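# Set the marble-filled cup onto the coaster

## Task

Place the cup so its entire base rests on the coaster, losing as few marbles as possible; the attempt fails if the cup is taken far below the table surface or if the coaster ends up noticeably moved from its starting spot, and it only counts if the cup stays there on its own once the robot lets go.

## Robot and tools

Robot: two arms, left_arm and right_arm, each with six revolute joints and a parallel two-finger gripper. Both work in one scene frame. Its origin sits on the table top midway between the arms, +z is up, +x reaches out over the table, and left_arm is on the +y side. The names are labels, not image sides. left_arm's root is at (+0.014, +0.345, 0) m, quat_wxyz (+0.995, 0, 0, +0.104); right_arm's is at (-0.013, -0.291, 0) m, quat_wxyz (+0.999, 0, 0, -0.036).

Gripper frame: fingers point along the gripper's +z and close along its y. end_effector_position is the point between the pads, roughly 1 cm back from the tips. Reported hand positions can be off, more so when the arm is stretched far.

execute_actions takes "actions", a list holding one item or nothing, plus optional "pictures" (boolean).
- Empty list: no command, returns the current state with camera images.
- Move: {"rows": [...], "steps": n}, n from 6 to 15 (default 15), each step 1/30 s. Each row is one control step; if rows run out, the last row repeats. A row is always 14 numbers covering both arms: left_arm waist, shoulder, elbow, wrist pitch, wrist yaw, wrist roll, gripper opening, then the same seven for right_arm. The six joint values are absolute target angles in radians, the same quantities printed under Joint positions, not offsets. Ranges per arm: waist -2.618 to 3.054, shoulder 0.000 to 3.142, elbow 0.000 to 3.142, wrist pitch -1.571 to 1.571, wrist yaw -1.571 to 1.571, wrist roll -2.094 to 2.094. A target more than 0.036 rad beyond a range end, and also beyond the joint's current angle, gets the whole call refused (nothing is sent). True ends may differ from the stated ones by up to 0.036 rad; requests past them are clipped and a "joint sent to its limit" line appears (possibly referring to an earlier move). The opening number is an absolute command on a scale from -1 (closed) to +1 (fully open).
- Wait: {"steps": n} without rows, n up to 300; returns after that many steps since the previous result.
Images come only with an empty list or pictures: true.

Motion limits: joint targets are capped to lead the measured angle by at most 0.202 rad (waist), 0.258 (shoulder), 0.238 (elbow), 0.573 (wrist pitch), 0.522 (wrist yaw and roll) per step, and if targets would move the hand more than 70 mm from where it is, all are pulled back proportionally. So big moves need several calls. Friction can leave a joint up to about 0.031 rad short, and changes smaller than that may not register.

Timing: the simulation keeps running while you think and write, and the arms keep heading to the last row sent until they settle or a step is HELD. Each move's result is read 6 steps before the move ends; those final steps run afterwards, before the next action.

Gripping: grip_measured reports the gripper motor on the same -1..+1 scale. Pads meet near -0.94; every millimetre of object width adds about 0.0208. Each gripper has a fixed reading bias up to about 0.02. Pads stop at the object while the motor keeps going, so commanding below the object-width value squeezes harder, up to roughly 50 to 62 N per pad. Keep resending the closing number to maintain the hold. Joint positions also give the opening in metres (0.093 open to 0.000 closed), about the pad gap when free, and up to ~12 mm under a rigid object's width when holding.

Result lines: the state line lists each arm's end_effector_position (m) and end_effector_quat_wxyz, separated by |. Joint positions and Joint velocities come per arm (six angles plus opening). Joint torques are the drives' total output, with offsets and noise. "joint command not followed" means a clearance check altered or blocked some joint targets; the rest of the row still ran. HELD marks steps where the row was not (fully) sent. MOTOR HOT appears from 75 °C; at 90 °C that arm halts for 10 s, and at 100 °C it loses power and drops; these are reported as OVER-TEMPERATURE FAULT. Holding loads heats motors, even while idle.

Cameras: cam_high (fixed overhead, 672x504), cam_left_wrist and cam_right_wrist (672x504, on each hand). Calibrations in OpenCV form were given with the instructions; they may be slightly off. zoom_image takes "camera" (one of those names) and "region" [x0, y0, x1, y1] in that camera's pixels, origin top-left, at most 504 by 504, and returns a sharper crop of the latest image.

read_manual(section="licences") only returns licence text. finished_scene(scene) ends the given scene number irreversibly and reports success; answering without a tool call ends everything.

Avoid: dropping or tipping the cup, spilling marbles, knocking anything off the table, shifting the coaster, pushing the cup far below the table top, arms colliding or pressing each other, slamming or hard shoves, and leaving the cup supported only by the gripper at the end. Loose objects may occasionally get a small nudge on their own. Smooth, economical motion is preferred.

Each tool is called after "Emit:" as name(argument=value, ...), one argument or row to a line, values as JSON.

## Session

Emit:
execute_actions(
  actions=[],
)

Scene clock: 0.00 s of 3960.00 s.
left_arm: end_effector_position=(+0.3795, +0.4282, +0.3963) grip_measured=+0.984 end_effector_quat_wxyz=(+0.698, -0.082, +0.707, +0.078) | right_arm: end_effector_position=(+0.2954, +0.0363, +0.2595) grip_measured=+0.990 end_effector_quat_wxyz=(+0.283, -0.547, +0.769, -0.168)
Joint positions: left_arm=[ 0.015  1.045  1.036 -0.005 -0.005 -0.005  0.092] | right_arm=[ 1.072  1.936  2.094 -1.279  0.517 -0.356  0.093]
Joint velocities: left_arm=[ 0.007  0.017 -0.002  0.051 -0.11   0.022  0.001] | right_arm=[-0.017  0.002  0.007 -0.022 -0.037  0.007 -0.   ]
Joint torques (N m, as the arm reports them, + toward a larger angle): no reading
Motor temperatures (°C, as the motors report them): left_arm=[21 22 24 23 24 22] | right_arm=[24 23 23 21 24 24]

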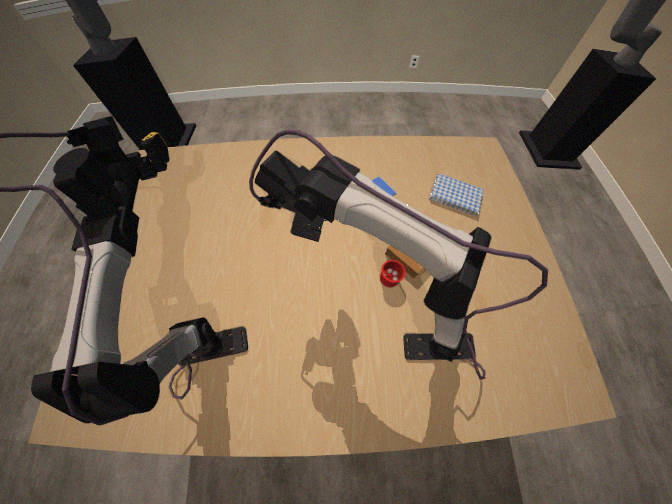

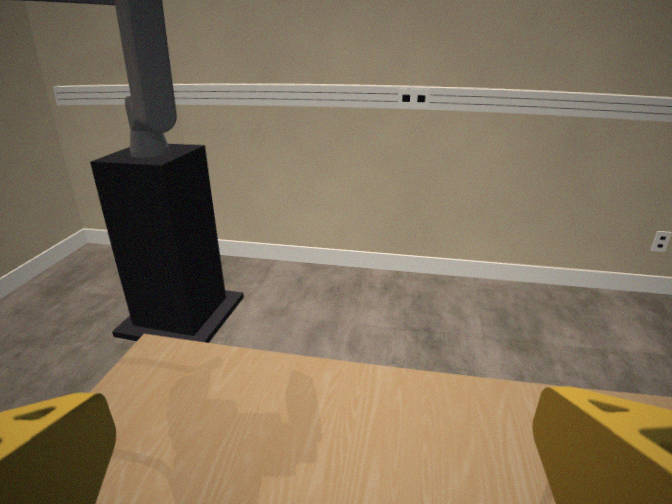

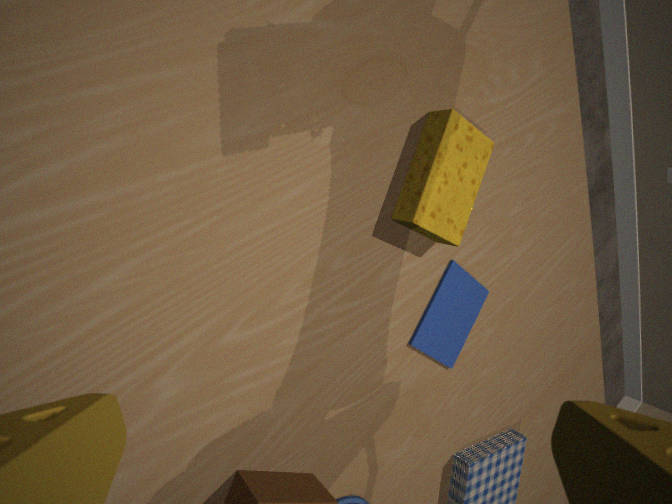

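Emit:
zoom_image(
  camera="cam_high",
  region=[340, 160, 520, 320],
)

Emit:
zoom_image(
  camera="cam_right_wrist",
  region=[180, 400, 560, 504],
)

Region (340, 160, 520, 320) of cam_high's 672x504 image, scaled by 2.800, with more detail than that image has.

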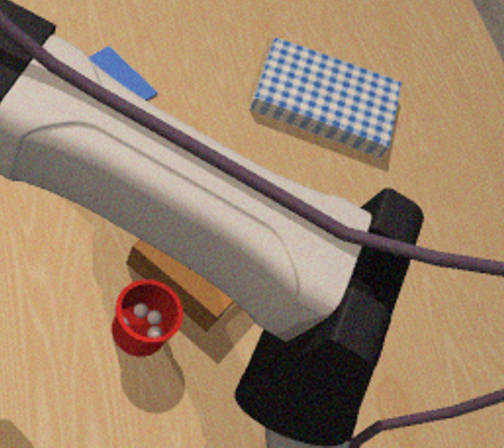

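Region (180, 400, 560, 504) of cam_right_wrist's 672x504 image, scaled by 1.326, with more detail than that image has; it fills the top 138 rows of this view, and the rest is white.

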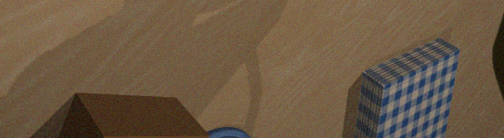

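Emit:
execute_actions(
  actions=[
    {"rows": [[0.015,1.045,1.036,-0.005,-0.005,-0.005,1,0.30,1.282,1.544,-1.396,0,0,1]], "steps": 15},
  ],
  pictures=false,
)

Scene clock: 12.73 s of 3960.00 s.
left_arm: end_effector_position=(+0.3795, +0.4282, +0.3963) grip_measured=+0.984 end_effector_quat_wxyz=(+0.698, -0.082, +0.707, +0.078) | right_arm: end_effector_position=(+0.2616, -0.1440, +0.2516) grip_measured=+0.990 end_effector_quat_wxyz=(+0.204, -0.300, +0.932, -0.014)
Joint positions: left_arm=[ 0.015  1.045  1.036 -0.005 -0.005 -0.005  0.092] | right_arm=[ 0.63   1.445  1.608 -1.341  0.124 -0.089  0.093]
Joint velocities: left_arm=[-0.017 -0.012  0.007  0.051 -0.051 -0.022 -0.001] | right_arm=[-1.912 -1.751 -0.789 -0.3   -0.711  0.505  0.   ]
Joint torques (N m, as the arm reports them, + toward a larger angle): left_arm=[ 0.37 -3.1   9.21  2.33  0.06 -0.07] | right_arm=[ 0.34 -8.98  7.34  0.94  0.06  0.03]
Motor temperatures (°C, as the motors report them): left_arm=[21 22 26 27 24 22] | right_arm=[24 29 25 22 24 24]
Steps of this call (steps 1 to 90: nothing new was sent; then 9.43 s passed at rest; steps 91 to 99: the first 9 steps of this action). Readings (joint positions):
91: left_arm=[0.015 1.045 1.036 -0.005 -0.005 -0.005] | right_arm=[1.056 1.908 2.054 -1.262 0.452 -0.313]
92: left_arm=[0.015 1.045 1.036 -0.005 -0.005 -0.005] | right_arm=[1.027 1.861 1.986 -1.265 0.375 -0.268]
94: left_arm=[0.015 1.045 1.036 -0.005 -0.005 -0.005] | right_arm=[0.933 1.754 1.859 -1.293 0.270 -0.198]
98: left_arm=[0.015 1.045 1.036 -0.005 -0.005 -0.005] | right_arm=[0.696 1.507 1.640 -1.330 0.147 -0.106]
99: the state above

Emit:
execute_actions(
  actions=[
    {"steps": 15},
  ],
  pictures=true,
)

Scene clock: 13.23 s of 3960.00 s.
left_arm: end_effector_position=(+0.3795, +0.4282, +0.3963) grip_measured=+0.984 end_effector_quat_wxyz=(+0.698, -0.082, +0.707, +0.078) | right_arm: end_effector_position=(+0.2511, -0.2319, +0.2819) grip_measured=+0.991 end_effector_quat_wxyz=(+0.243, -0.114, +0.963, +0.020)
Joint positions: left_arm=[ 0.015  1.045  1.036 -0.005 -0.005 -0.005  0.092] | right_arm=[ 0.302  1.265  1.568 -1.381  0.015 -0.008  0.093]
Joint velocities: left_arm=[-0.007  0.007 -0.002  0.007 -0.007 -0.081  0.   ] | right_arm=[-0.002  0.012 -0.017  0.007 -0.022 -0.037 -0.   ]
Joint torques (N m, as the arm reports them, + toward a larger angle): left_arm=[ 0.37 -3.11  9.19  2.32  0.06 -0.07] | right_arm=[-0.11 -2.91  5.29  1.07 -0.15  0.09]
Motor temperatures (°C, as the motors report them): left_arm=[21 22 26 27 24 22] | right_arm=[24 29 25 22 24 24]
Kept back: nothing.
Steps of this call (steps 1 to 6: the last 6 steps of your previous action; steps 7 to 15: the robot went on to your last target). Readings (joint positions):
1: left_arm=[0.015 1.045 1.036 -0.005 -0.005 -0.005] | right_arm=[0.557 1.388 1.588 -1.351 0.101 -0.073]
2: left_arm=[0.015 1.045 1.036 -0.005 -0.005 -0.005] | right_arm=[0.480 1.339 1.580 -1.361 0.083 -0.059]
4: left_arm=[0.015 1.045 1.036 -0.005 -0.005 -0.005] | right_arm=[0.346 1.277 1.579 -1.369 0.067 -0.038]
8: left_arm=[0.015 1.045 1.036 -0.005 -0.005 -0.005] | right_arm=[0.302 1.262 1.575 -1.378 0.041 -0.017]
15: the state above
camera_calibration (this result's frames):
cam_right_wrist: T_world_to_cam=[[0.244067, -0.969743, 0.00543574, -0.285241], [-0.968379, -0.244015, -0.0519599, 0.239837], [0.0517142, 0.00741786, -0.998634, 0.352908], [0, 0, 0, 1]] pos_world=[0.283621, -0.220705, 0.366439]

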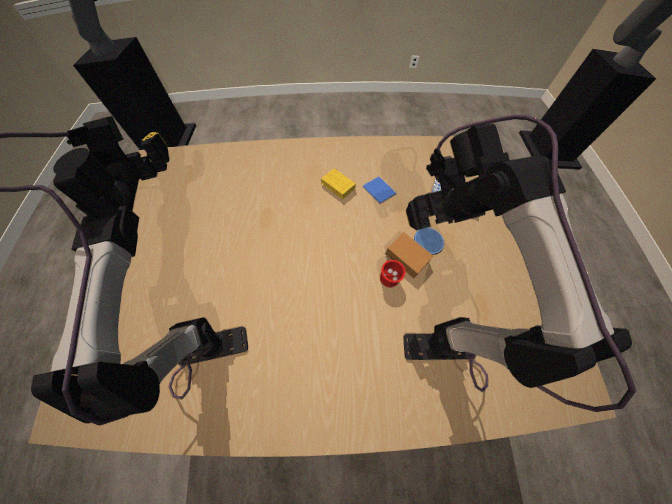

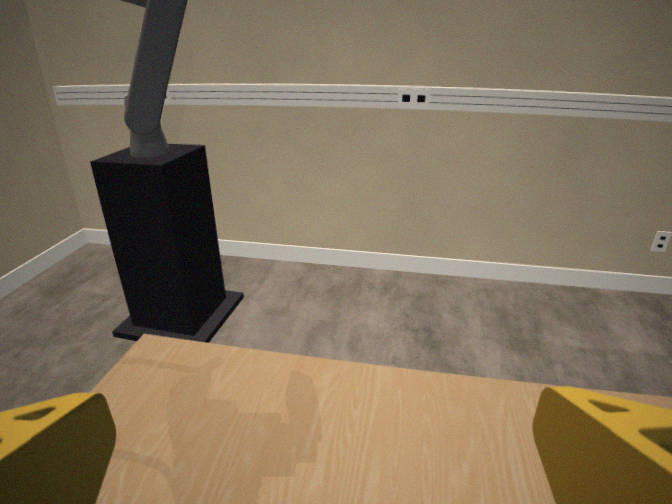

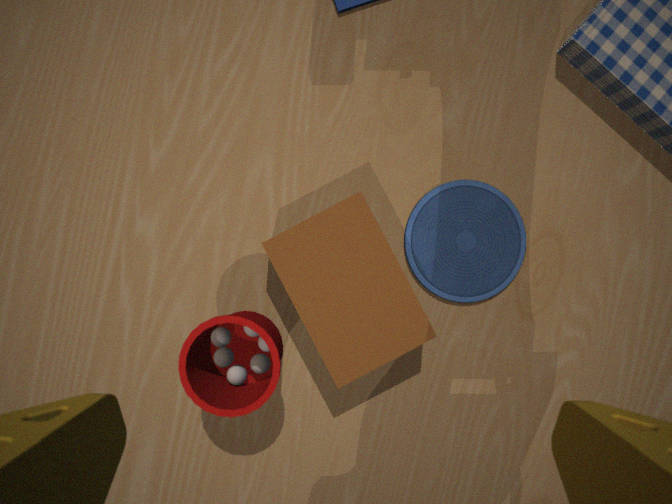

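Emit:
zoom_image(
  camera="cam_right_wrist",
  region=[160, 280, 320, 440],
)

Emit:
zoom_image(
  camera="cam_right_wrist",
  region=[380, 160, 550, 330],
)

Emit:
zoom_image(
  camera="cam_high",
  region=[360, 200, 480, 310],
)

Region (160, 280, 320, 440) of cam_right_wrist's 672x504 image, scaled by 3.150, with more detail than that image has.

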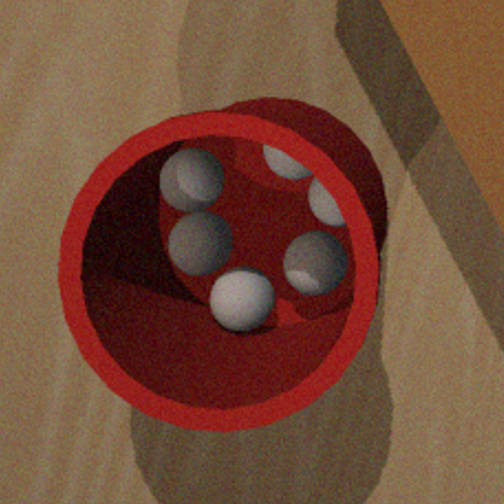

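Region (380, 160, 550, 330) of cam_right_wrist's 672x504 image, scaled by 2.965, with more detail than that image has.

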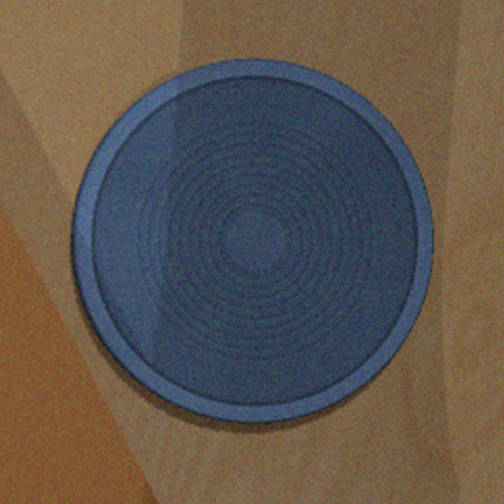

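Region (360, 200, 480, 310) of cam_high's 672x504 image, scaled by 4.200, with more detail than that image has; it fills the top 462 rows of this view, and the rest is white.

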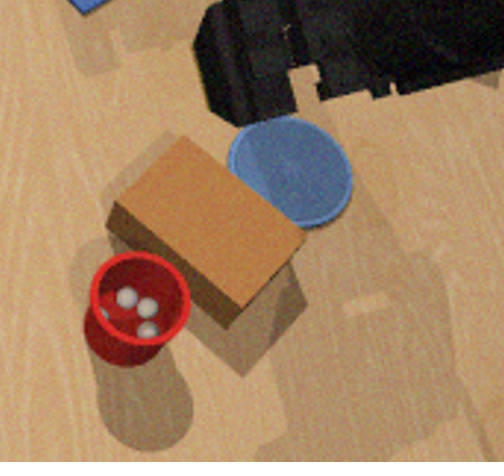

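Emit:
zoom_image(
  camera="cam_high",
  region=[370, 250, 430, 300],
)

Emit:
zoom_image(
  camera="cam_high",
  region=[400, 215, 460, 265],
)

Emit:
zoom_image(
  camera="cam_right_wrist",
  region=[240, 180, 460, 430],
)

Region (370, 250, 430, 300) of cam_high's 672x504 image, scaled by 8.400, with more detail than that image has.

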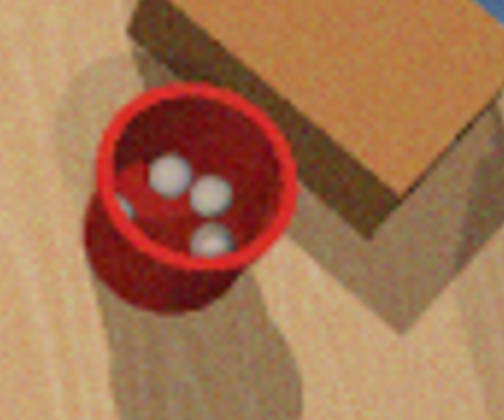

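Region (400, 215, 460, 265) of cam_high's 672x504 image, scaled by 8.400, with more detail than that image has.

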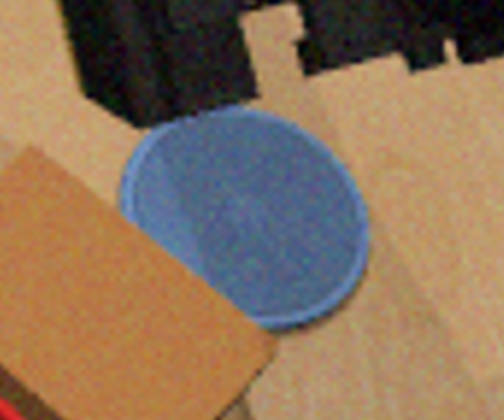

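Region (240, 180, 460, 430) of cam_right_wrist's 672x504 image, scaled by 2.016, with more detail than that image has; it fills the left 444 columns of this view, and the rest is white.

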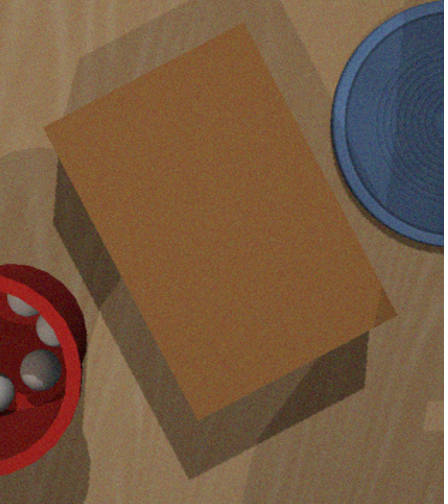

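Emit:
execute_actions(
  actions=[
    {"rows": [
[0.015,1.045,1.036,-0.005,-0.005,-0.005,1,0.307,1.269,1.561,-1.37,0.005,0.1,1],
[0.015,1.045,1.036,-0.005,-0.005,-0.005,1,0.321,1.281,1.542,-1.355,-0.005,0.3,1],
[0.015,1.045,1.036,-0.005,-0.005,-0.005,1,0.344,1.299,1.512,-1.335,-0.012,0.6,1],
[0.015,1.045,1.036,-0.005,-0.005,-0.005,1,0.374,1.324,1.472,-1.315,-0.012,0.9,1],
[0.015,1.045,1.036,-0.005,-0.005,-0.005,1,0.409,1.352,1.425,-1.295,-0.012,1.15,1],
[0.015,1.045,1.036,-0.005,-0.005,-0.005,1,0.446,1.383,1.376,-1.28,-0.012,1.36,1],
[0.015,1.045,1.036,-0.005,-0.005,-0.005,1,0.483,1.413,1.326,-1.27,-0.012,1.36,1],
[0.015,1.045,1.036,-0.005,-0.005,-0.005,1,0.518,1.441,1.279,-1.262,-0.012,1.36,1],
[0.015,1.045,1.036,-0.005,-0.005,-0.005,1,0.548,1.466,1.239,-1.262,-0.012,1.36,1],
[0.015,1.045,1.036,-0.005,-0.005,-0.005,1,0.571,1.484,1.209,-1.262,-0.012,1.36,1],
[0.015,1.045,1.036,-0.005,-0.005,-0.005,1,0.585,1.496,1.190,-1.262,-0.012,1.36,1],
[0.015,1.045,1.036,-0.005,-0.005,-0.005,1,0.590,1.500,1.183,-1.262,-0.012,1.36,1]
], "steps": 15},
  ],
  pictures=false,
)

Emit:
execute_actions(
  actions=[
    {"steps": 20},
  ],
  pictures=true,
)

Scene clock: 27.90 s of 3960.00 s.
left_arm: end_effector_position=(+0.3795, +0.4282, +0.3963) grip_measured=+0.984 end_effector_quat_wxyz=(+0.698, -0.082, +0.707, +0.078) | right_arm: end_effector_position=(+0.2442, -0.1851, +0.2026) grip_measured=+0.991 end_effector_quat_wxyz=(+0.124, +0.147, +0.979, +0.073)
Joint positions: left_arm=[ 0.015  1.045  1.036 -0.005 -0.005 -0.005  0.092] | right_arm=[ 0.464  1.362  1.375 -1.295  0.003  0.691  0.093]
Joint velocities: left_arm=[ 0.002  0.002 -0.007 -0.037 -0.051 -0.007 -0.   ] | right_arm=[ 0.823  0.93  -1.219  0.315 -0.066  2.176 -0.   ]
Joint torques (N m, as the arm reports them, + toward a larger angle): left_arm=[ 0.35 -3.09  9.21  2.33  0.06 -0.07] | right_arm=[ 1.15 -3.76  5.27  0.57 -0.07  0.  ]
Motor temperatures (°C, as the motors report them): left_arm=[21 23 28 30 24 22] | right_arm=[24 27 26 23 24 24]
Steps of this call (steps 1 to 15: the robot went on to your last target; steps 16 to 90: nothing new was sent; then 11.37 s passed at rest; steps 91 to 99: the first 9 steps of this action). Readings (joint positions):
91: left_arm=[0.015 1.045 1.036 -0.005 -0.005 -0.005] | right_arm=[0.302 1.265 1.568 -1.381 0.009 0.010]
92: left_arm=[0.015 1.045 1.036 -0.005 -0.005 -0.005] | right_arm=[0.303 1.265 1.568 -1.380 0.008 0.058]
94: left_arm=[0.015 1.045 1.036 -0.005 -0.005 -0.005] | right_arm=[0.323 1.266 1.549 -1.360 0.008 0.250]
98: left_arm=[0.015 1.045 1.036 -0.005 -0.005 -0.005] | right_arm=[0.435 1.331 1.417 -1.306 0.004 0.611]
99: the state above

Scene clock: 28.57 s of 3960.00 s.
left_arm: end_effector_position=(+0.3795, +0.4282, +0.3963) grip_measured=+0.984 end_effector_quat_wxyz=(+0.698, -0.082, +0.707, +0.078) | right_arm: end_effector_position=(+0.2035, -0.1673, +0.1119) grip_measured=+0.991 end_effector_quat_wxyz=(-0.012, +0.404, +0.914, -0.009)
Joint positions: left_arm=[ 0.015  1.045  1.036 -0.005 -0.005 -0.005  0.092] | right_arm=[ 0.585  1.517  1.185 -1.269 -0.009  1.346  0.093]
Joint velocities: left_arm=[-0.012  0.007  0.007  0.037 -0.022 -0.066 -0.001] | right_arm=[0.007 0.002 0.002 0.007 0.037 0.081 0.   ]
Joint torques (N m, as the arm reports them, + toward a larger angle): left_arm=[ 0.37 -3.09  9.2   2.33  0.06 -0.07] | right_arm=[ 0.54 -7.99  7.13  0.15 -0.04  0.09]
Motor temperatures (°C, as the motors report them): left_arm=[21 23 29 30 24 22] | right_arm=[24 27 26 23 24 24]
Kept back: nothing.
Steps of this call (steps 1 to 6: the last 6 steps of your previous action; steps 7 to 20: the robot went on to your last target). Readings (joint positions):
1: left_arm=[0.015 1.045 1.036 -0.005 -0.005 -0.005] | right_arm=[0.495 1.397 1.331 -1.284 0.002 0.778]
2: left_arm=[0.015 1.045 1.036 -0.005 -0.005 -0.005] | right_arm=[0.525 1.432 1.287 -1.275 0.000 0.876]
4: left_arm=[0.015 1.045 1.036 -0.005 -0.005 -0.005] | right_arm=[0.571 1.494 1.217 -1.270 -0.006 1.046]
8: left_arm=[0.015 1.045 1.036 -0.005 -0.005 -0.005] | right_arm=[0.585 1.520 1.185 -1.269 -0.009 1.229]
20: the state above
camera_calibration (this result's frames):
cam_right_wrist: T_world_to_cam=[[-0.733938, -0.679168, 0.0081094, 0.0372764], [-0.607296, 0.661524, 0.439974, 0.223656], [-0.304181, 0.317989, -0.897974, 0.298248], [0, 0, 0, 1]] pos_world=[0.253905, -0.217476, 0.169114]

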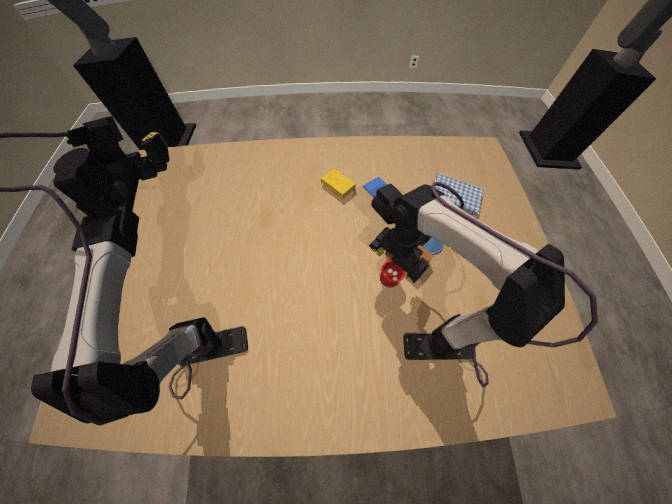

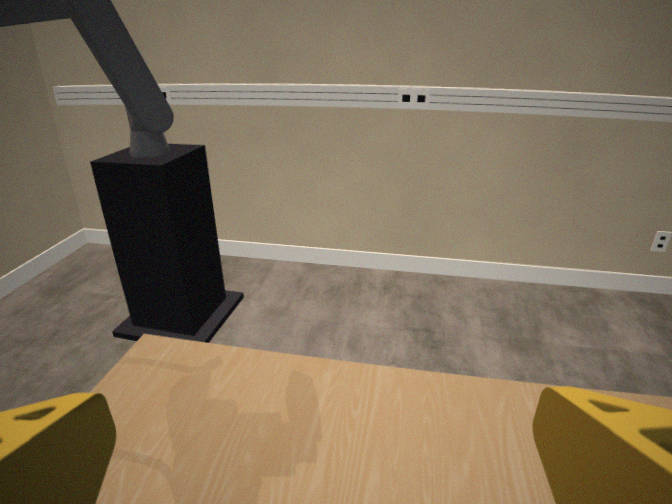

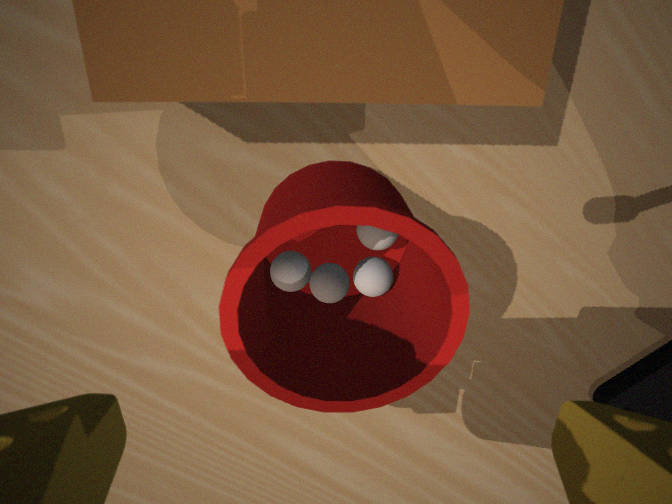

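Emit:
zoom_image(
  camera="cam_right_wrist",
  region=[200, 140, 490, 430],
)

Region (200, 140, 490, 430) of cam_right_wrist's 672x504 image, scaled by 1.738, with more detail than that image has.

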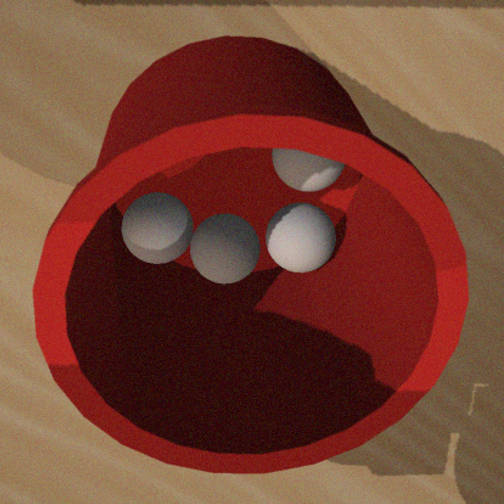

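Emit:
zoom_image(
  camera="cam_right_wrist",
  region=[60, 370, 200, 504],
)

Emit:
zoom_image(
  camera="cam_right_wrist",
  region=[500, 370, 640, 504],
)

Region (60, 370, 200, 504) of cam_right_wrist's 672x504 image, scaled by 3.600, with more detail than that image has; it fills the top 482 rows of this view, and the rest is white.

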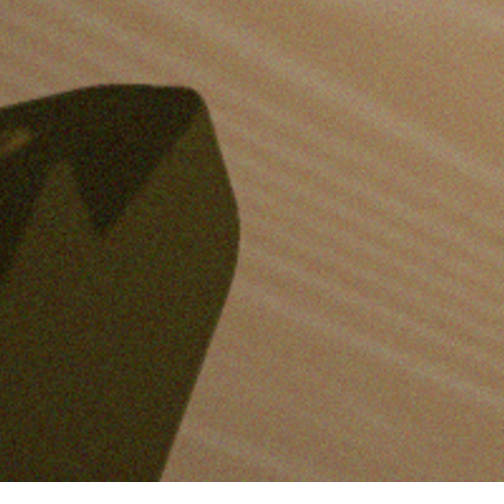

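Region (500, 370, 640, 504) of cam_right_wrist's 672x504 image, scaled by 3.600, with more detail than that image has; it fills the top 482 rows of this view, and the rest is white.

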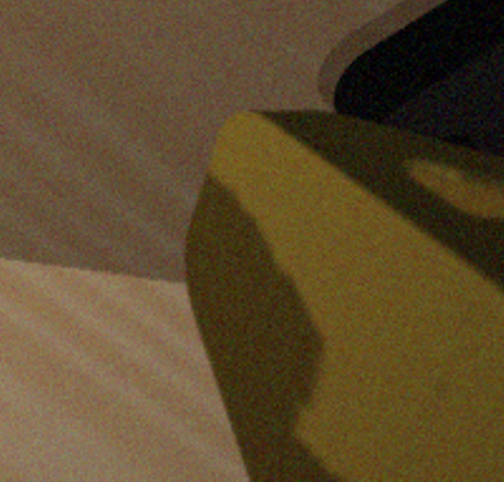

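Emit:
execute_actions(
  actions=[
    {"rows": [
[0.015,1.045,1.036,-0.005,-0.005,-0.005,1,0.59,1.517,1.183,-1.267,-0.012,1.36,1],
[0.015,1.045,1.036,-0.005,-0.005,-0.005,1,0.59,1.517,1.179,-1.262,-0.012,1.36,1],
[0.015,1.045,1.036,-0.005,-0.005,-0.005,1,0.59,1.517,1.171,-1.253,-0.012,1.36,1],
[0.015,1.045,1.036,-0.005,-0.005,-0.005,1,0.59,1.518,1.160,-1.241,-0.012,1.36,1],
[0.015,1.045,1.036,-0.005,-0.005,-0.005,1,0.59,1.518,1.147,-1.226,-0.012,1.36,1],
[0.015,1.045,1.036,-0.005,-0.005,-0.005,1,0.59,1.519,1.132,-1.209,-0.012,1.36,1],
[0.015,1.045,1.036,-0.005,-0.005,-0.005,1,0.59,1.519,1.114,-1.189,-0.012,1.36,1],
[0.015,1.045,1.036,-0.005,-0.005,-0.005,1,0.59,1.521,1.096,-1.167,-0.012,1.36,1],
[0.015,1.045,1.036,-0.005,-0.005,-0.005,1,0.59,1.524,1.077,-1.143,-0.012,1.36,1],
[0.015,1.045,1.036,-0.005,-0.005,-0.005,1,0.59,1.526,1.057,-1.119,-0.012,1.36,1],
[0.015,1.045,1.036,-0.005,-0.005,-0.005,1,0.59,1.530,1.037,-1.094,-0.012,1.36,1],
[0.015,1.045,1.036,-0.005,-0.005,-0.005,1,0.59,1.534,1.018,-1.069,-0.012,1.36,1],
[0.015,1.045,1.036,-0.005,-0.005,-0.005,1,0.59,1.537,1.000,-1.045,-0.012,1.36,1],
[0.015,1.045,1.036,-0.005,-0.005,-0.005,1,0.59,1.541,0.983,-1.023,-0.012,1.36,1],
[0.015,1.045,1.036,-0.005,-0.005,-0.005,1,0.59,1.546,0.968,-1.002,-0.012,1.36,1]
], "steps": 15},
  ],
  pictures=false,
)

Emit:
execute_actions(
  actions=[
    {"rows": [
[0.015,1.045,1.036,-0.005,-0.005,-0.005,1,0.59,1.550,0.956,-0.983,-0.012,1.36,1],
[0.015,1.045,1.036,-0.005,-0.005,-0.005,1,0.59,1.553,0.945,-0.967,-0.012,1.36,1],
[0.015,1.045,1.036,-0.005,-0.005,-0.005,1,0.59,1.556,0.936,-0.954,-0.012,1.36,1],
[0.015,1.045,1.036,-0.005,-0.005,-0.005,1,0.59,1.558,0.929,-0.945,-0.012,1.36,1],
[0.015,1.045,1.036,-0.005,-0.005,-0.005,1,0.59,1.560,0.925,-0.939,-0.012,1.36,1],
[0.015,1.045,1.036,-0.005,-0.005,-0.005,1,0.59,1.560,0.924,-0.937,-0.012,1.36,1],
[0.015,1.045,1.036,-0.005,-0.005,-0.005,1,0.59,1.560,0.924,-0.937,-0.012,1.36,1],
[0.015,1.045,1.036,-0.005,-0.005,-0.005,1,0.59,1.560,0.924,-0.937,-0.012,1.36,1],
[0.015,1.045,1.036,-0.005,-0.005,-0.005,1,0.59,1.560,0.924,-0.937,-0.012,1.36,1]
], "steps": 15},
  ],
  pictures=true,
)

Scene clock: 41.47 s of 3960.00 s.
left_arm: end_effector_position=(+0.3795, +0.4282, +0.3963) grip_measured=+0.984 end_effector_quat_wxyz=(+0.698, -0.082, +0.707, +0.078) | right_arm: end_effector_position=(+0.2030, -0.1676, +0.0992) grip_measured=+0.991 end_effector_quat_wxyz=(-0.011, +0.408, +0.913, -0.007)
Joint positions: left_arm=[ 0.015  1.045  1.036 -0.005 -0.005 -0.005  0.092] | right_arm=[ 0.585  1.517  1.135 -1.214 -0.009  1.354  0.093]
Joint velocities: left_arm=[ 0.002 -0.007  0.002 -0.022  0.022  0.022 -0.   ] | right_arm=[ 0.002 -0.017 -0.545  0.447 -0.007  0.022 -0.   ]
Joint torques (N m, as the arm reports them, + toward a larger angle): left_arm=[ 0.36 -3.1   9.19  2.33  0.06 -0.07] | right_arm=[ 0.57 -6.24  4.78  0.1   0.01  0.05]
Motor temperatures (°C, as the motors report them): left_arm=[21 23 30 31 24 22] | right_arm=[24 29 27 22 24 24]
Steps of this call (steps 1 to 30: the robot went on to your last target; steps 31 to 90: nothing new was sent; then 9.60 s passed at rest; steps 91 to 99: the first 9 steps of this action). Readings (joint positions):
91: left_arm=[0.015 1.045 1.036 -0.005 -0.005 -0.005] | right_arm=[0.585 1.517 1.185 -1.269 -0.009 1.354]
92: left_arm=[0.015 1.045 1.036 -0.005 -0.005 -0.005] | right_arm=[0.585 1.517 1.185 -1.269 -0.009 1.354]
94: left_arm=[0.015 1.045 1.036 -0.005 -0.005 -0.005] | right_arm=[0.585 1.517 1.185 -1.267 -0.009 1.354]
98: left_arm=[0.015 1.045 1.036 -0.005 -0.005 -0.005] | right_arm=[0.585 1.517 1.153 -1.228 -0.009 1.354]
99: the state above

Scene clock: 41.97 s of 3960.00 s.
left_arm: end_effector_position=(+0.3795, +0.4282, +0.3963) grip_measured=+0.984 end_effector_quat_wxyz=(+0.698, -0.082, +0.707, +0.078) | right_arm: end_effector_position=(+0.2015, -0.1685, +0.0465) grip_measured=+0.991 end_effector_quat_wxyz=(-0.006, +0.408, +0.913, -0.000)
Joint positions: left_arm=[ 0.015  1.045  1.036 -0.005 -0.005 -0.005  0.092] | right_arm=[ 0.585  1.545  0.946 -0.98  -0.009  1.354  0.093]
Joint velocities: left_arm=[-0.007 -0.002 -0.012 -0.022  0.037  0.051 -0.   ] | right_arm=[-0.002  0.007 -0.002  0.198 -0.037 -0.007 -0.   ]
Joint torques (N m, as the arm reports them, + toward a larger angle): left_arm=[ 0.36 -3.1   9.2   2.33  0.06 -0.08] | right_arm=[ 0.48 -5.33  5.03  0.33 -0.04  0.06]
Motor temperatures (°C, as the motors report them): left_arm=[21 23 30 31 24 22] | right_arm=[24 29 27 22 24 24]
Steps of this call (steps 1 to 6: the last 6 steps of your previous action; steps 7 to 15: the first 9 steps of this action). Readings (joint positions):
7: left_arm=[0.015 1.045 1.036 -0.005 -0.005 -0.005] | right_arm=[0.585 1.521 1.002 -1.085 -0.009 1.354]
8: left_arm=[0.015 1.045 1.036 -0.005 -0.005 -0.005] | right_arm=[0.585 1.526 0.989 -1.066 -0.009 1.354]
10: left_arm=[0.015 1.045 1.036 -0.005 -0.005 -0.005] | right_arm=[0.585 1.535 0.966 -1.030 -0.009 1.354]
14: left_arm=[0.015 1.045 1.036 -0.005 -0.005 -0.005] | right_arm=[0.585 1.545 0.947 -0.986 -0.009 1.354]
15: the state above
camera_calibration (this result's frames):
cam_right_wrist: T_world_to_cam=[[-0.73957, -0.672962, -0.0125845, 0.0386545], [-0.609892, 0.662113, 0.435476, 0.252761], [-0.284726, 0.32974, -0.900113, 0.237463], [0, 0, 0, 1]] pos_world=[0.250356, -0.219644, 0.104159]

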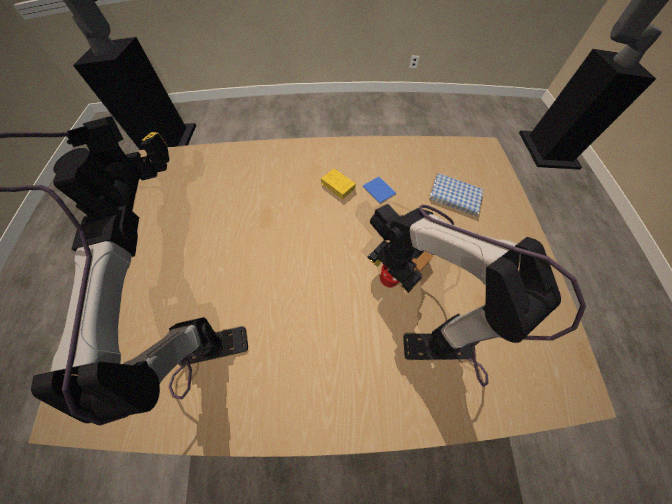

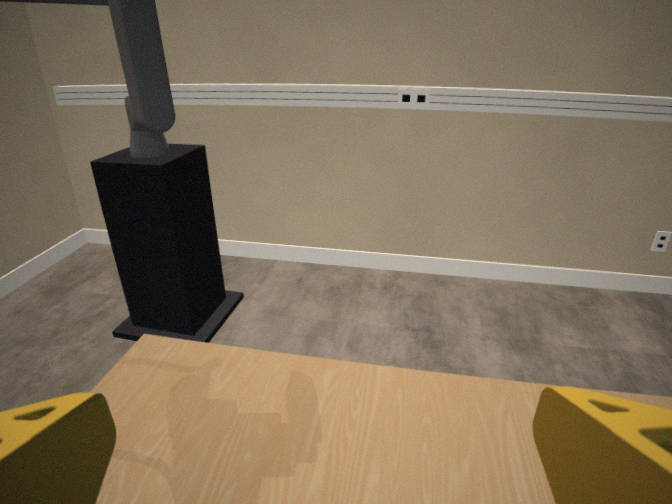

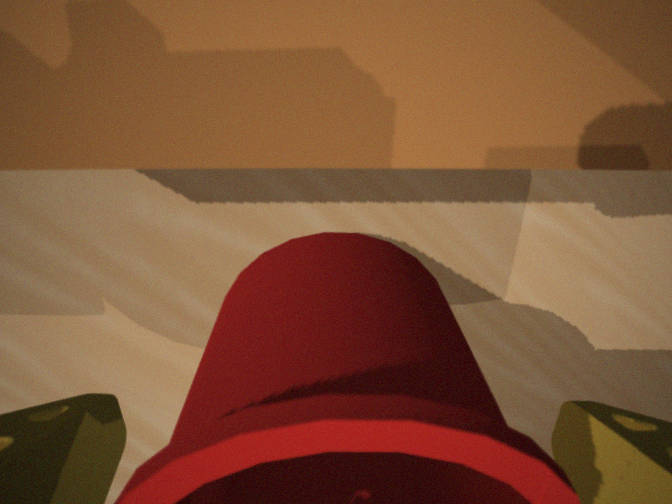

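Emit:
execute_actions(
  actions=[],
)

Scene clock: 42.17 s of 3960.00 s.
left_arm: end_effector_position=(+0.3795, +0.4282, +0.3963) grip_measured=+0.984 end_effector_quat_wxyz=(+0.698, -0.082, +0.707, +0.078) | right_arm: end_effector_position=(+0.2062, -0.1658, +0.0466) grip_measured=+0.991 end_effector_quat_wxyz=(+0.001, +0.408, +0.913, +0.009)
Joint positions: left_arm=[ 0.015  1.045  1.036 -0.005 -0.005 -0.005  0.092] | right_arm=[ 0.585  1.545  0.946 -0.957 -0.009  1.354  0.093]
Joint velocities: left_arm=[ 0.022 -0.012 -0.022 -0.007 -0.037 -0.022  0.001] | right_arm=[ 0.017 -0.002  0.002  0.066  0.066 -0.037 -0.001]
Joint torques (N m, as the arm reports them, + toward a larger angle): left_arm=[ 0.37 -3.08  9.2   2.33  0.06 -0.07] | right_arm=[ 0.54 -5.53  4.99  0.29 -0.03  0.05]
Motor temperatures (°C, as the motors report them): left_arm=[21 23 30 31 24 22] | right_arm=[24 29 27 22 24 24]
Kept back: nothing.
Steps of this call (steps 1 to 6: the last 6 steps of your previous action). Readings (joint positions):
1: left_arm=[0.015 1.045 1.036 -0.005 -0.005 -0.005] | right_arm=[0.585 1.545 0.946 -0.974 -0.009 1.354]
2: left_arm=[0.015 1.045 1.036 -0.005 -0.005 -0.005] | right_arm=[0.585 1.545 0.946 -0.968 -0.009 1.354]
4: left_arm=[0.015 1.045 1.036 -0.005 -0.005 -0.005] | right_arm=[0.585 1.545 0.946 -0.961 -0.009 1.354]
6: the state above
camera_calibration (this result's frames):
cam_right_wrist: T_world_to_cam=[[-0.739108, -0.672702, -0.0345182, 0.0449419], [-0.618383, 0.657325, 0.430728, 0.255054], [-0.267062, 0.3397, -0.901821, 0.23604], [0, 0, 0, 1]] pos_world=[0.253975, -0.217604, 0.104558]

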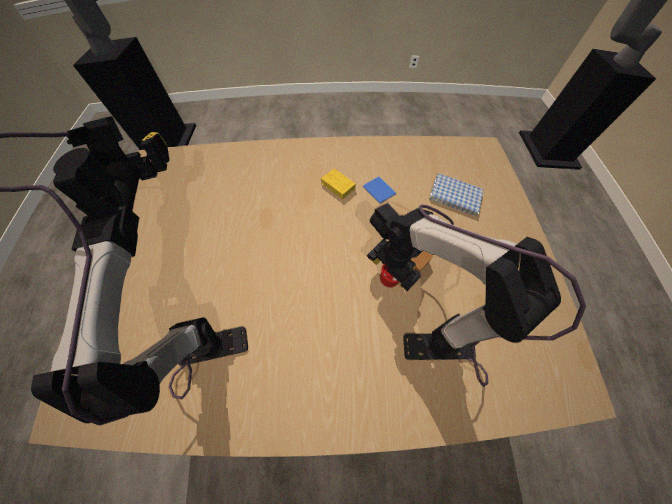

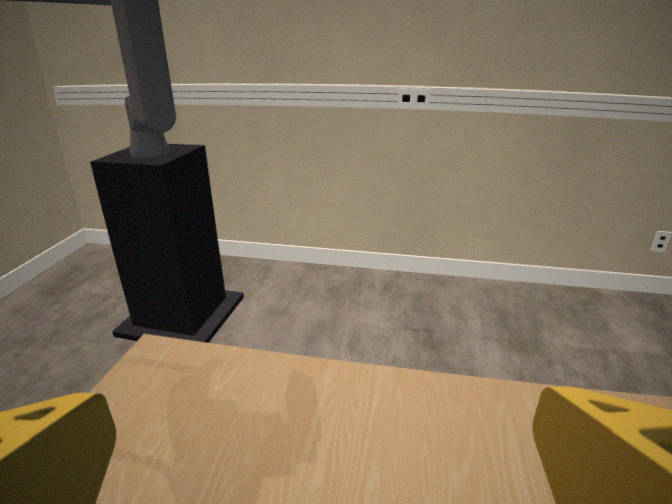

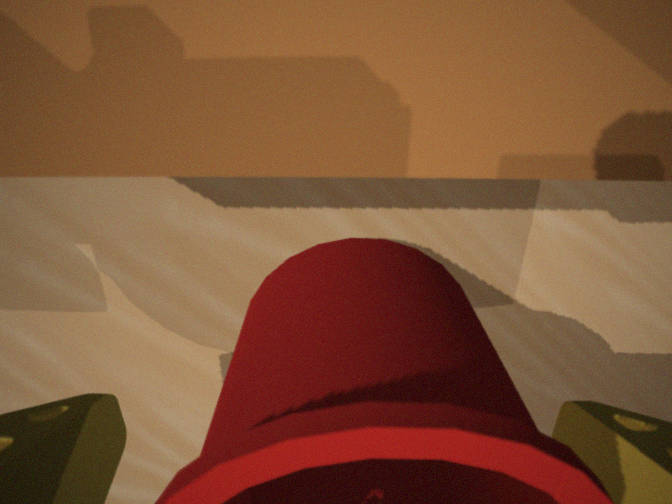

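Emit:
execute_actions(
  actions=[
    {"rows": [
[0.015,1.045,1.036,-0.005,-0.005,-0.005,1,0.59,1.55,0.915,-0.955,-0.012,1.36,1],
[0.015,1.045,1.036,-0.005,-0.005,-0.005,1,0.59,1.55,0.907,-0.955,-0.012,1.36,1],
[0.015,1.045,1.036,-0.005,-0.005,-0.005,1,0.59,1.55,0.907,-0.955,-0.012,1.36,1],
[0.015,1.045,1.036,-0.005,-0.005,-0.005,1,0.59,1.55,0.907,-0.955,-0.012,1.36,0.9],
[0.015,1.045,1.036,-0.005,-0.005,-0.005,1,0.59,1.55,0.907,-0.955,-0.012,1.36,0.8],
[0.015,1.045,1.036,-0.005,-0.005,-0.005,1,0.59,1.55,0.907,-0.955,-0.012,1.36,0.71],
[0.015,1.045,1.036,-0.005,-0.005,-0.005,1,0.59,1.55,0.907,-0.955,-0.012,1.36,0.64],
[0.015,1.045,1.036,-0.005,-0.005,-0.005,1,0.59,1.55,0.907,-0.955,-0.012,1.36,0.58],
[0.015,1.045,1.036,-0.005,-0.005,-0.005,1,0.59,1.55,0.907,-0.955,-0.012,1.36,0.53],
[0.015,1.045,1.036,-0.005,-0.005,-0.005,1,0.59,1.55,0.907,-0.955,-0.012,1.36,0.49],
[0.015,1.045,1.036,-0.005,-0.005,-0.005,1,0.59,1.55,0.907,-0.955,-0.012,1.36,0.45],
[0.015,1.045,1.036,-0.005,-0.005,-0.005,1,0.59,1.55,0.907,-0.955,-0.012,1.36,0.42],
[0.015,1.045,1.036,-0.005,-0.005,-0.005,1,0.59,1.55,0.907,-0.955,-0.012,1.36,0.39],
[0.015,1.045,1.036,-0.005,-0.005,-0.005,1,0.59,1.55,0.907,-0.955,-0.012,1.36,0.38]
], "steps": 15},
  ],
  pictures=false,
)

Emit:
execute_actions(
  actions=[
    {"steps": 10},
  ],
  pictures=true,
)

Scene clock: 43.90 s of 3960.00 s.
left_arm: end_effector_position=(+0.3795, +0.4282, +0.3963) grip_measured=+0.984 end_effector_quat_wxyz=(+0.698, -0.082, +0.707, +0.078) | right_arm: end_effector_position=(+0.2032, -0.1675, +0.0429) grip_measured=+0.556 end_effector_quat_wxyz=(-0.002, +0.408, +0.913, +0.005)
Joint positions: left_arm=[ 0.015  1.045  1.036 -0.005 -0.005 -0.005  0.092] | right_arm=[ 0.585  1.545  0.931 -0.951 -0.009  1.355  0.072]
Joint velocities: left_arm=[-0.002  0.007 -0.002 -0.007  0.022 -0.037 -0.001] | right_arm=[ 0.002  0.002  0.007 -0.051 -0.066  0.037 -0.048]
Joint torques (N m, as the arm reports them, + toward a larger angle): left_arm=[ 0.36 -3.11  9.21  2.33  0.06 -0.08] | right_arm=[ 0.51 -6.28  4.81  0.18 -0.06  0.04]
Motor temperatures (°C, as the motors report them): left_arm=[21 23 30 31 24 22] | right_arm=[24 28 27 22 24 24]
Steps of this call (steps 1 to 30: the robot went on to your last target; steps 31 to 43: nothing new was sent; steps 44 to 52: the first 9 steps of this action). Readings (joint positions):
44: left_arm=[0.015 1.045 1.036 -0.005 -0.005 -0.005] | right_arm=[0.585 1.545 0.946 -0.951 -0.009 1.354]
45: left_arm=[0.015 1.045 1.036 -0.005 -0.005 -0.005] | right_arm=[0.585 1.545 0.945 -0.951 -0.009 1.354]
47: left_arm=[0.015 1.045 1.036 -0.005 -0.005 -0.005] | right_arm=[0.585 1.545 0.937 -0.951 -0.009 1.354]
51: left_arm=[0.015 1.045 1.036 -0.005 -0.005 -0.005] | right_arm=[0.585 1.545 0.931 -0.951 -0.009 1.355]
52: the state above

Scene clock: 44.23 s of 3960.00 s.
left_arm: end_effector_position=(+0.3795, +0.4282, +0.3963) grip_measured=+0.984 end_effector_quat_wxyz=(+0.698, -0.082, +0.707, +0.078) | right_arm: end_effector_position=(+0.2032, -0.1675, +0.0429) grip_measured=+0.385 end_effector_quat_wxyz=(-0.002, +0.408, +0.913, +0.005)
Joint positions: left_arm=[ 0.015  1.045  1.036 -0.005 -0.005 -0.005  0.092] | right_arm=[ 0.585  1.545  0.931 -0.951 -0.009  1.355  0.064]
Joint velocities: left_arm=[ 0.012 -0.002 -0.007 -0.007  0.037  0.007  0.001] | right_arm=[-0.002 -0.002 -0.017 -0.007 -0.066 -0.066 -0.001]
Joint torques (N m, as the arm reports them, + toward a larger angle): left_arm=[ 0.37 -3.1   9.2   2.33  0.07 -0.07] | right_arm=[ 0.62 -6.26  4.79  0.12 -0.02  0.05]
Motor temperatures (°C, as the motors report them): left_arm=[21 23 30 31 24 22] | right_arm=[24 28 27 22 24 24]
Kept back: nothing.
Steps of this call (steps 1 to 6: the last 6 steps of your previous action; steps 7 to 10: the robot went on to your last target). Readings (joint positions):
1: left_arm=[0.015 1.045 1.036 -0.005 -0.005 -0.005] | right_arm=[0.585 1.545 0.931 -0.951 -0.009 1.355]
2: left_arm=[0.015 1.045 1.036 -0.005 -0.005 -0.005] | right_arm=[0.585 1.545 0.931 -0.951 -0.009 1.355]
4: left_arm=[0.015 1.045 1.036 -0.005 -0.005 -0.005] | right_arm=[0.585 1.545 0.931 -0.951 -0.009 1.355]
8: left_arm=[0.015 1.045 1.036 -0.005 -0.005 -0.005] | right_arm=[0.585 1.545 0.931 -0.951 -0.009 1.355]
10: the state above
camera_calibration (this result's frames):
cam_right_wrist: T_world_to_cam=[[-0.739596, -0.67255, -0.0259663, 0.0411605], [-0.61483, 0.65942, 0.432608, 0.255404], [-0.273828, 0.33592, -0.901208, 0.233263], [0, 0, 0, 1]] pos_world=[0.251346, -0.219094, 0.100797]

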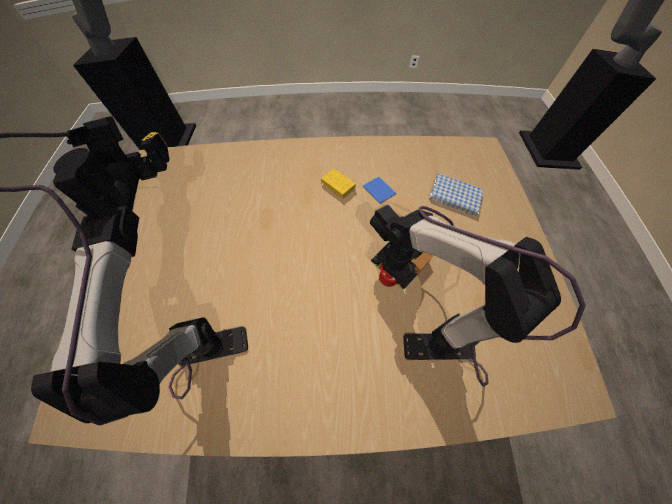

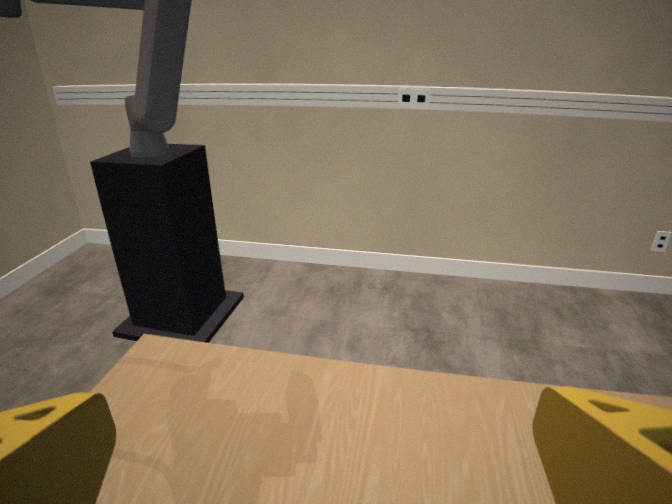

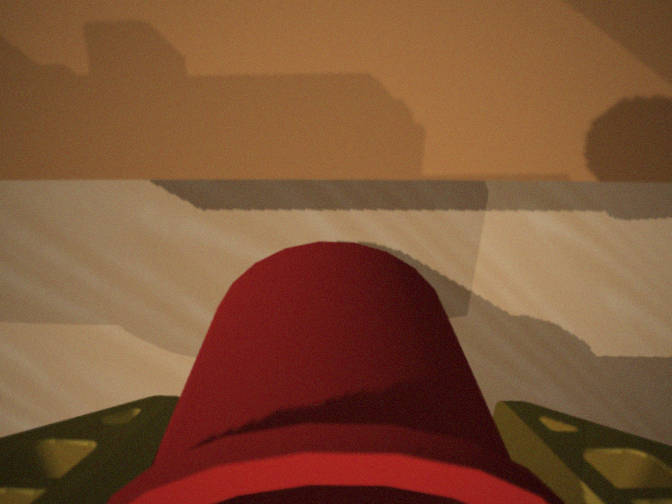

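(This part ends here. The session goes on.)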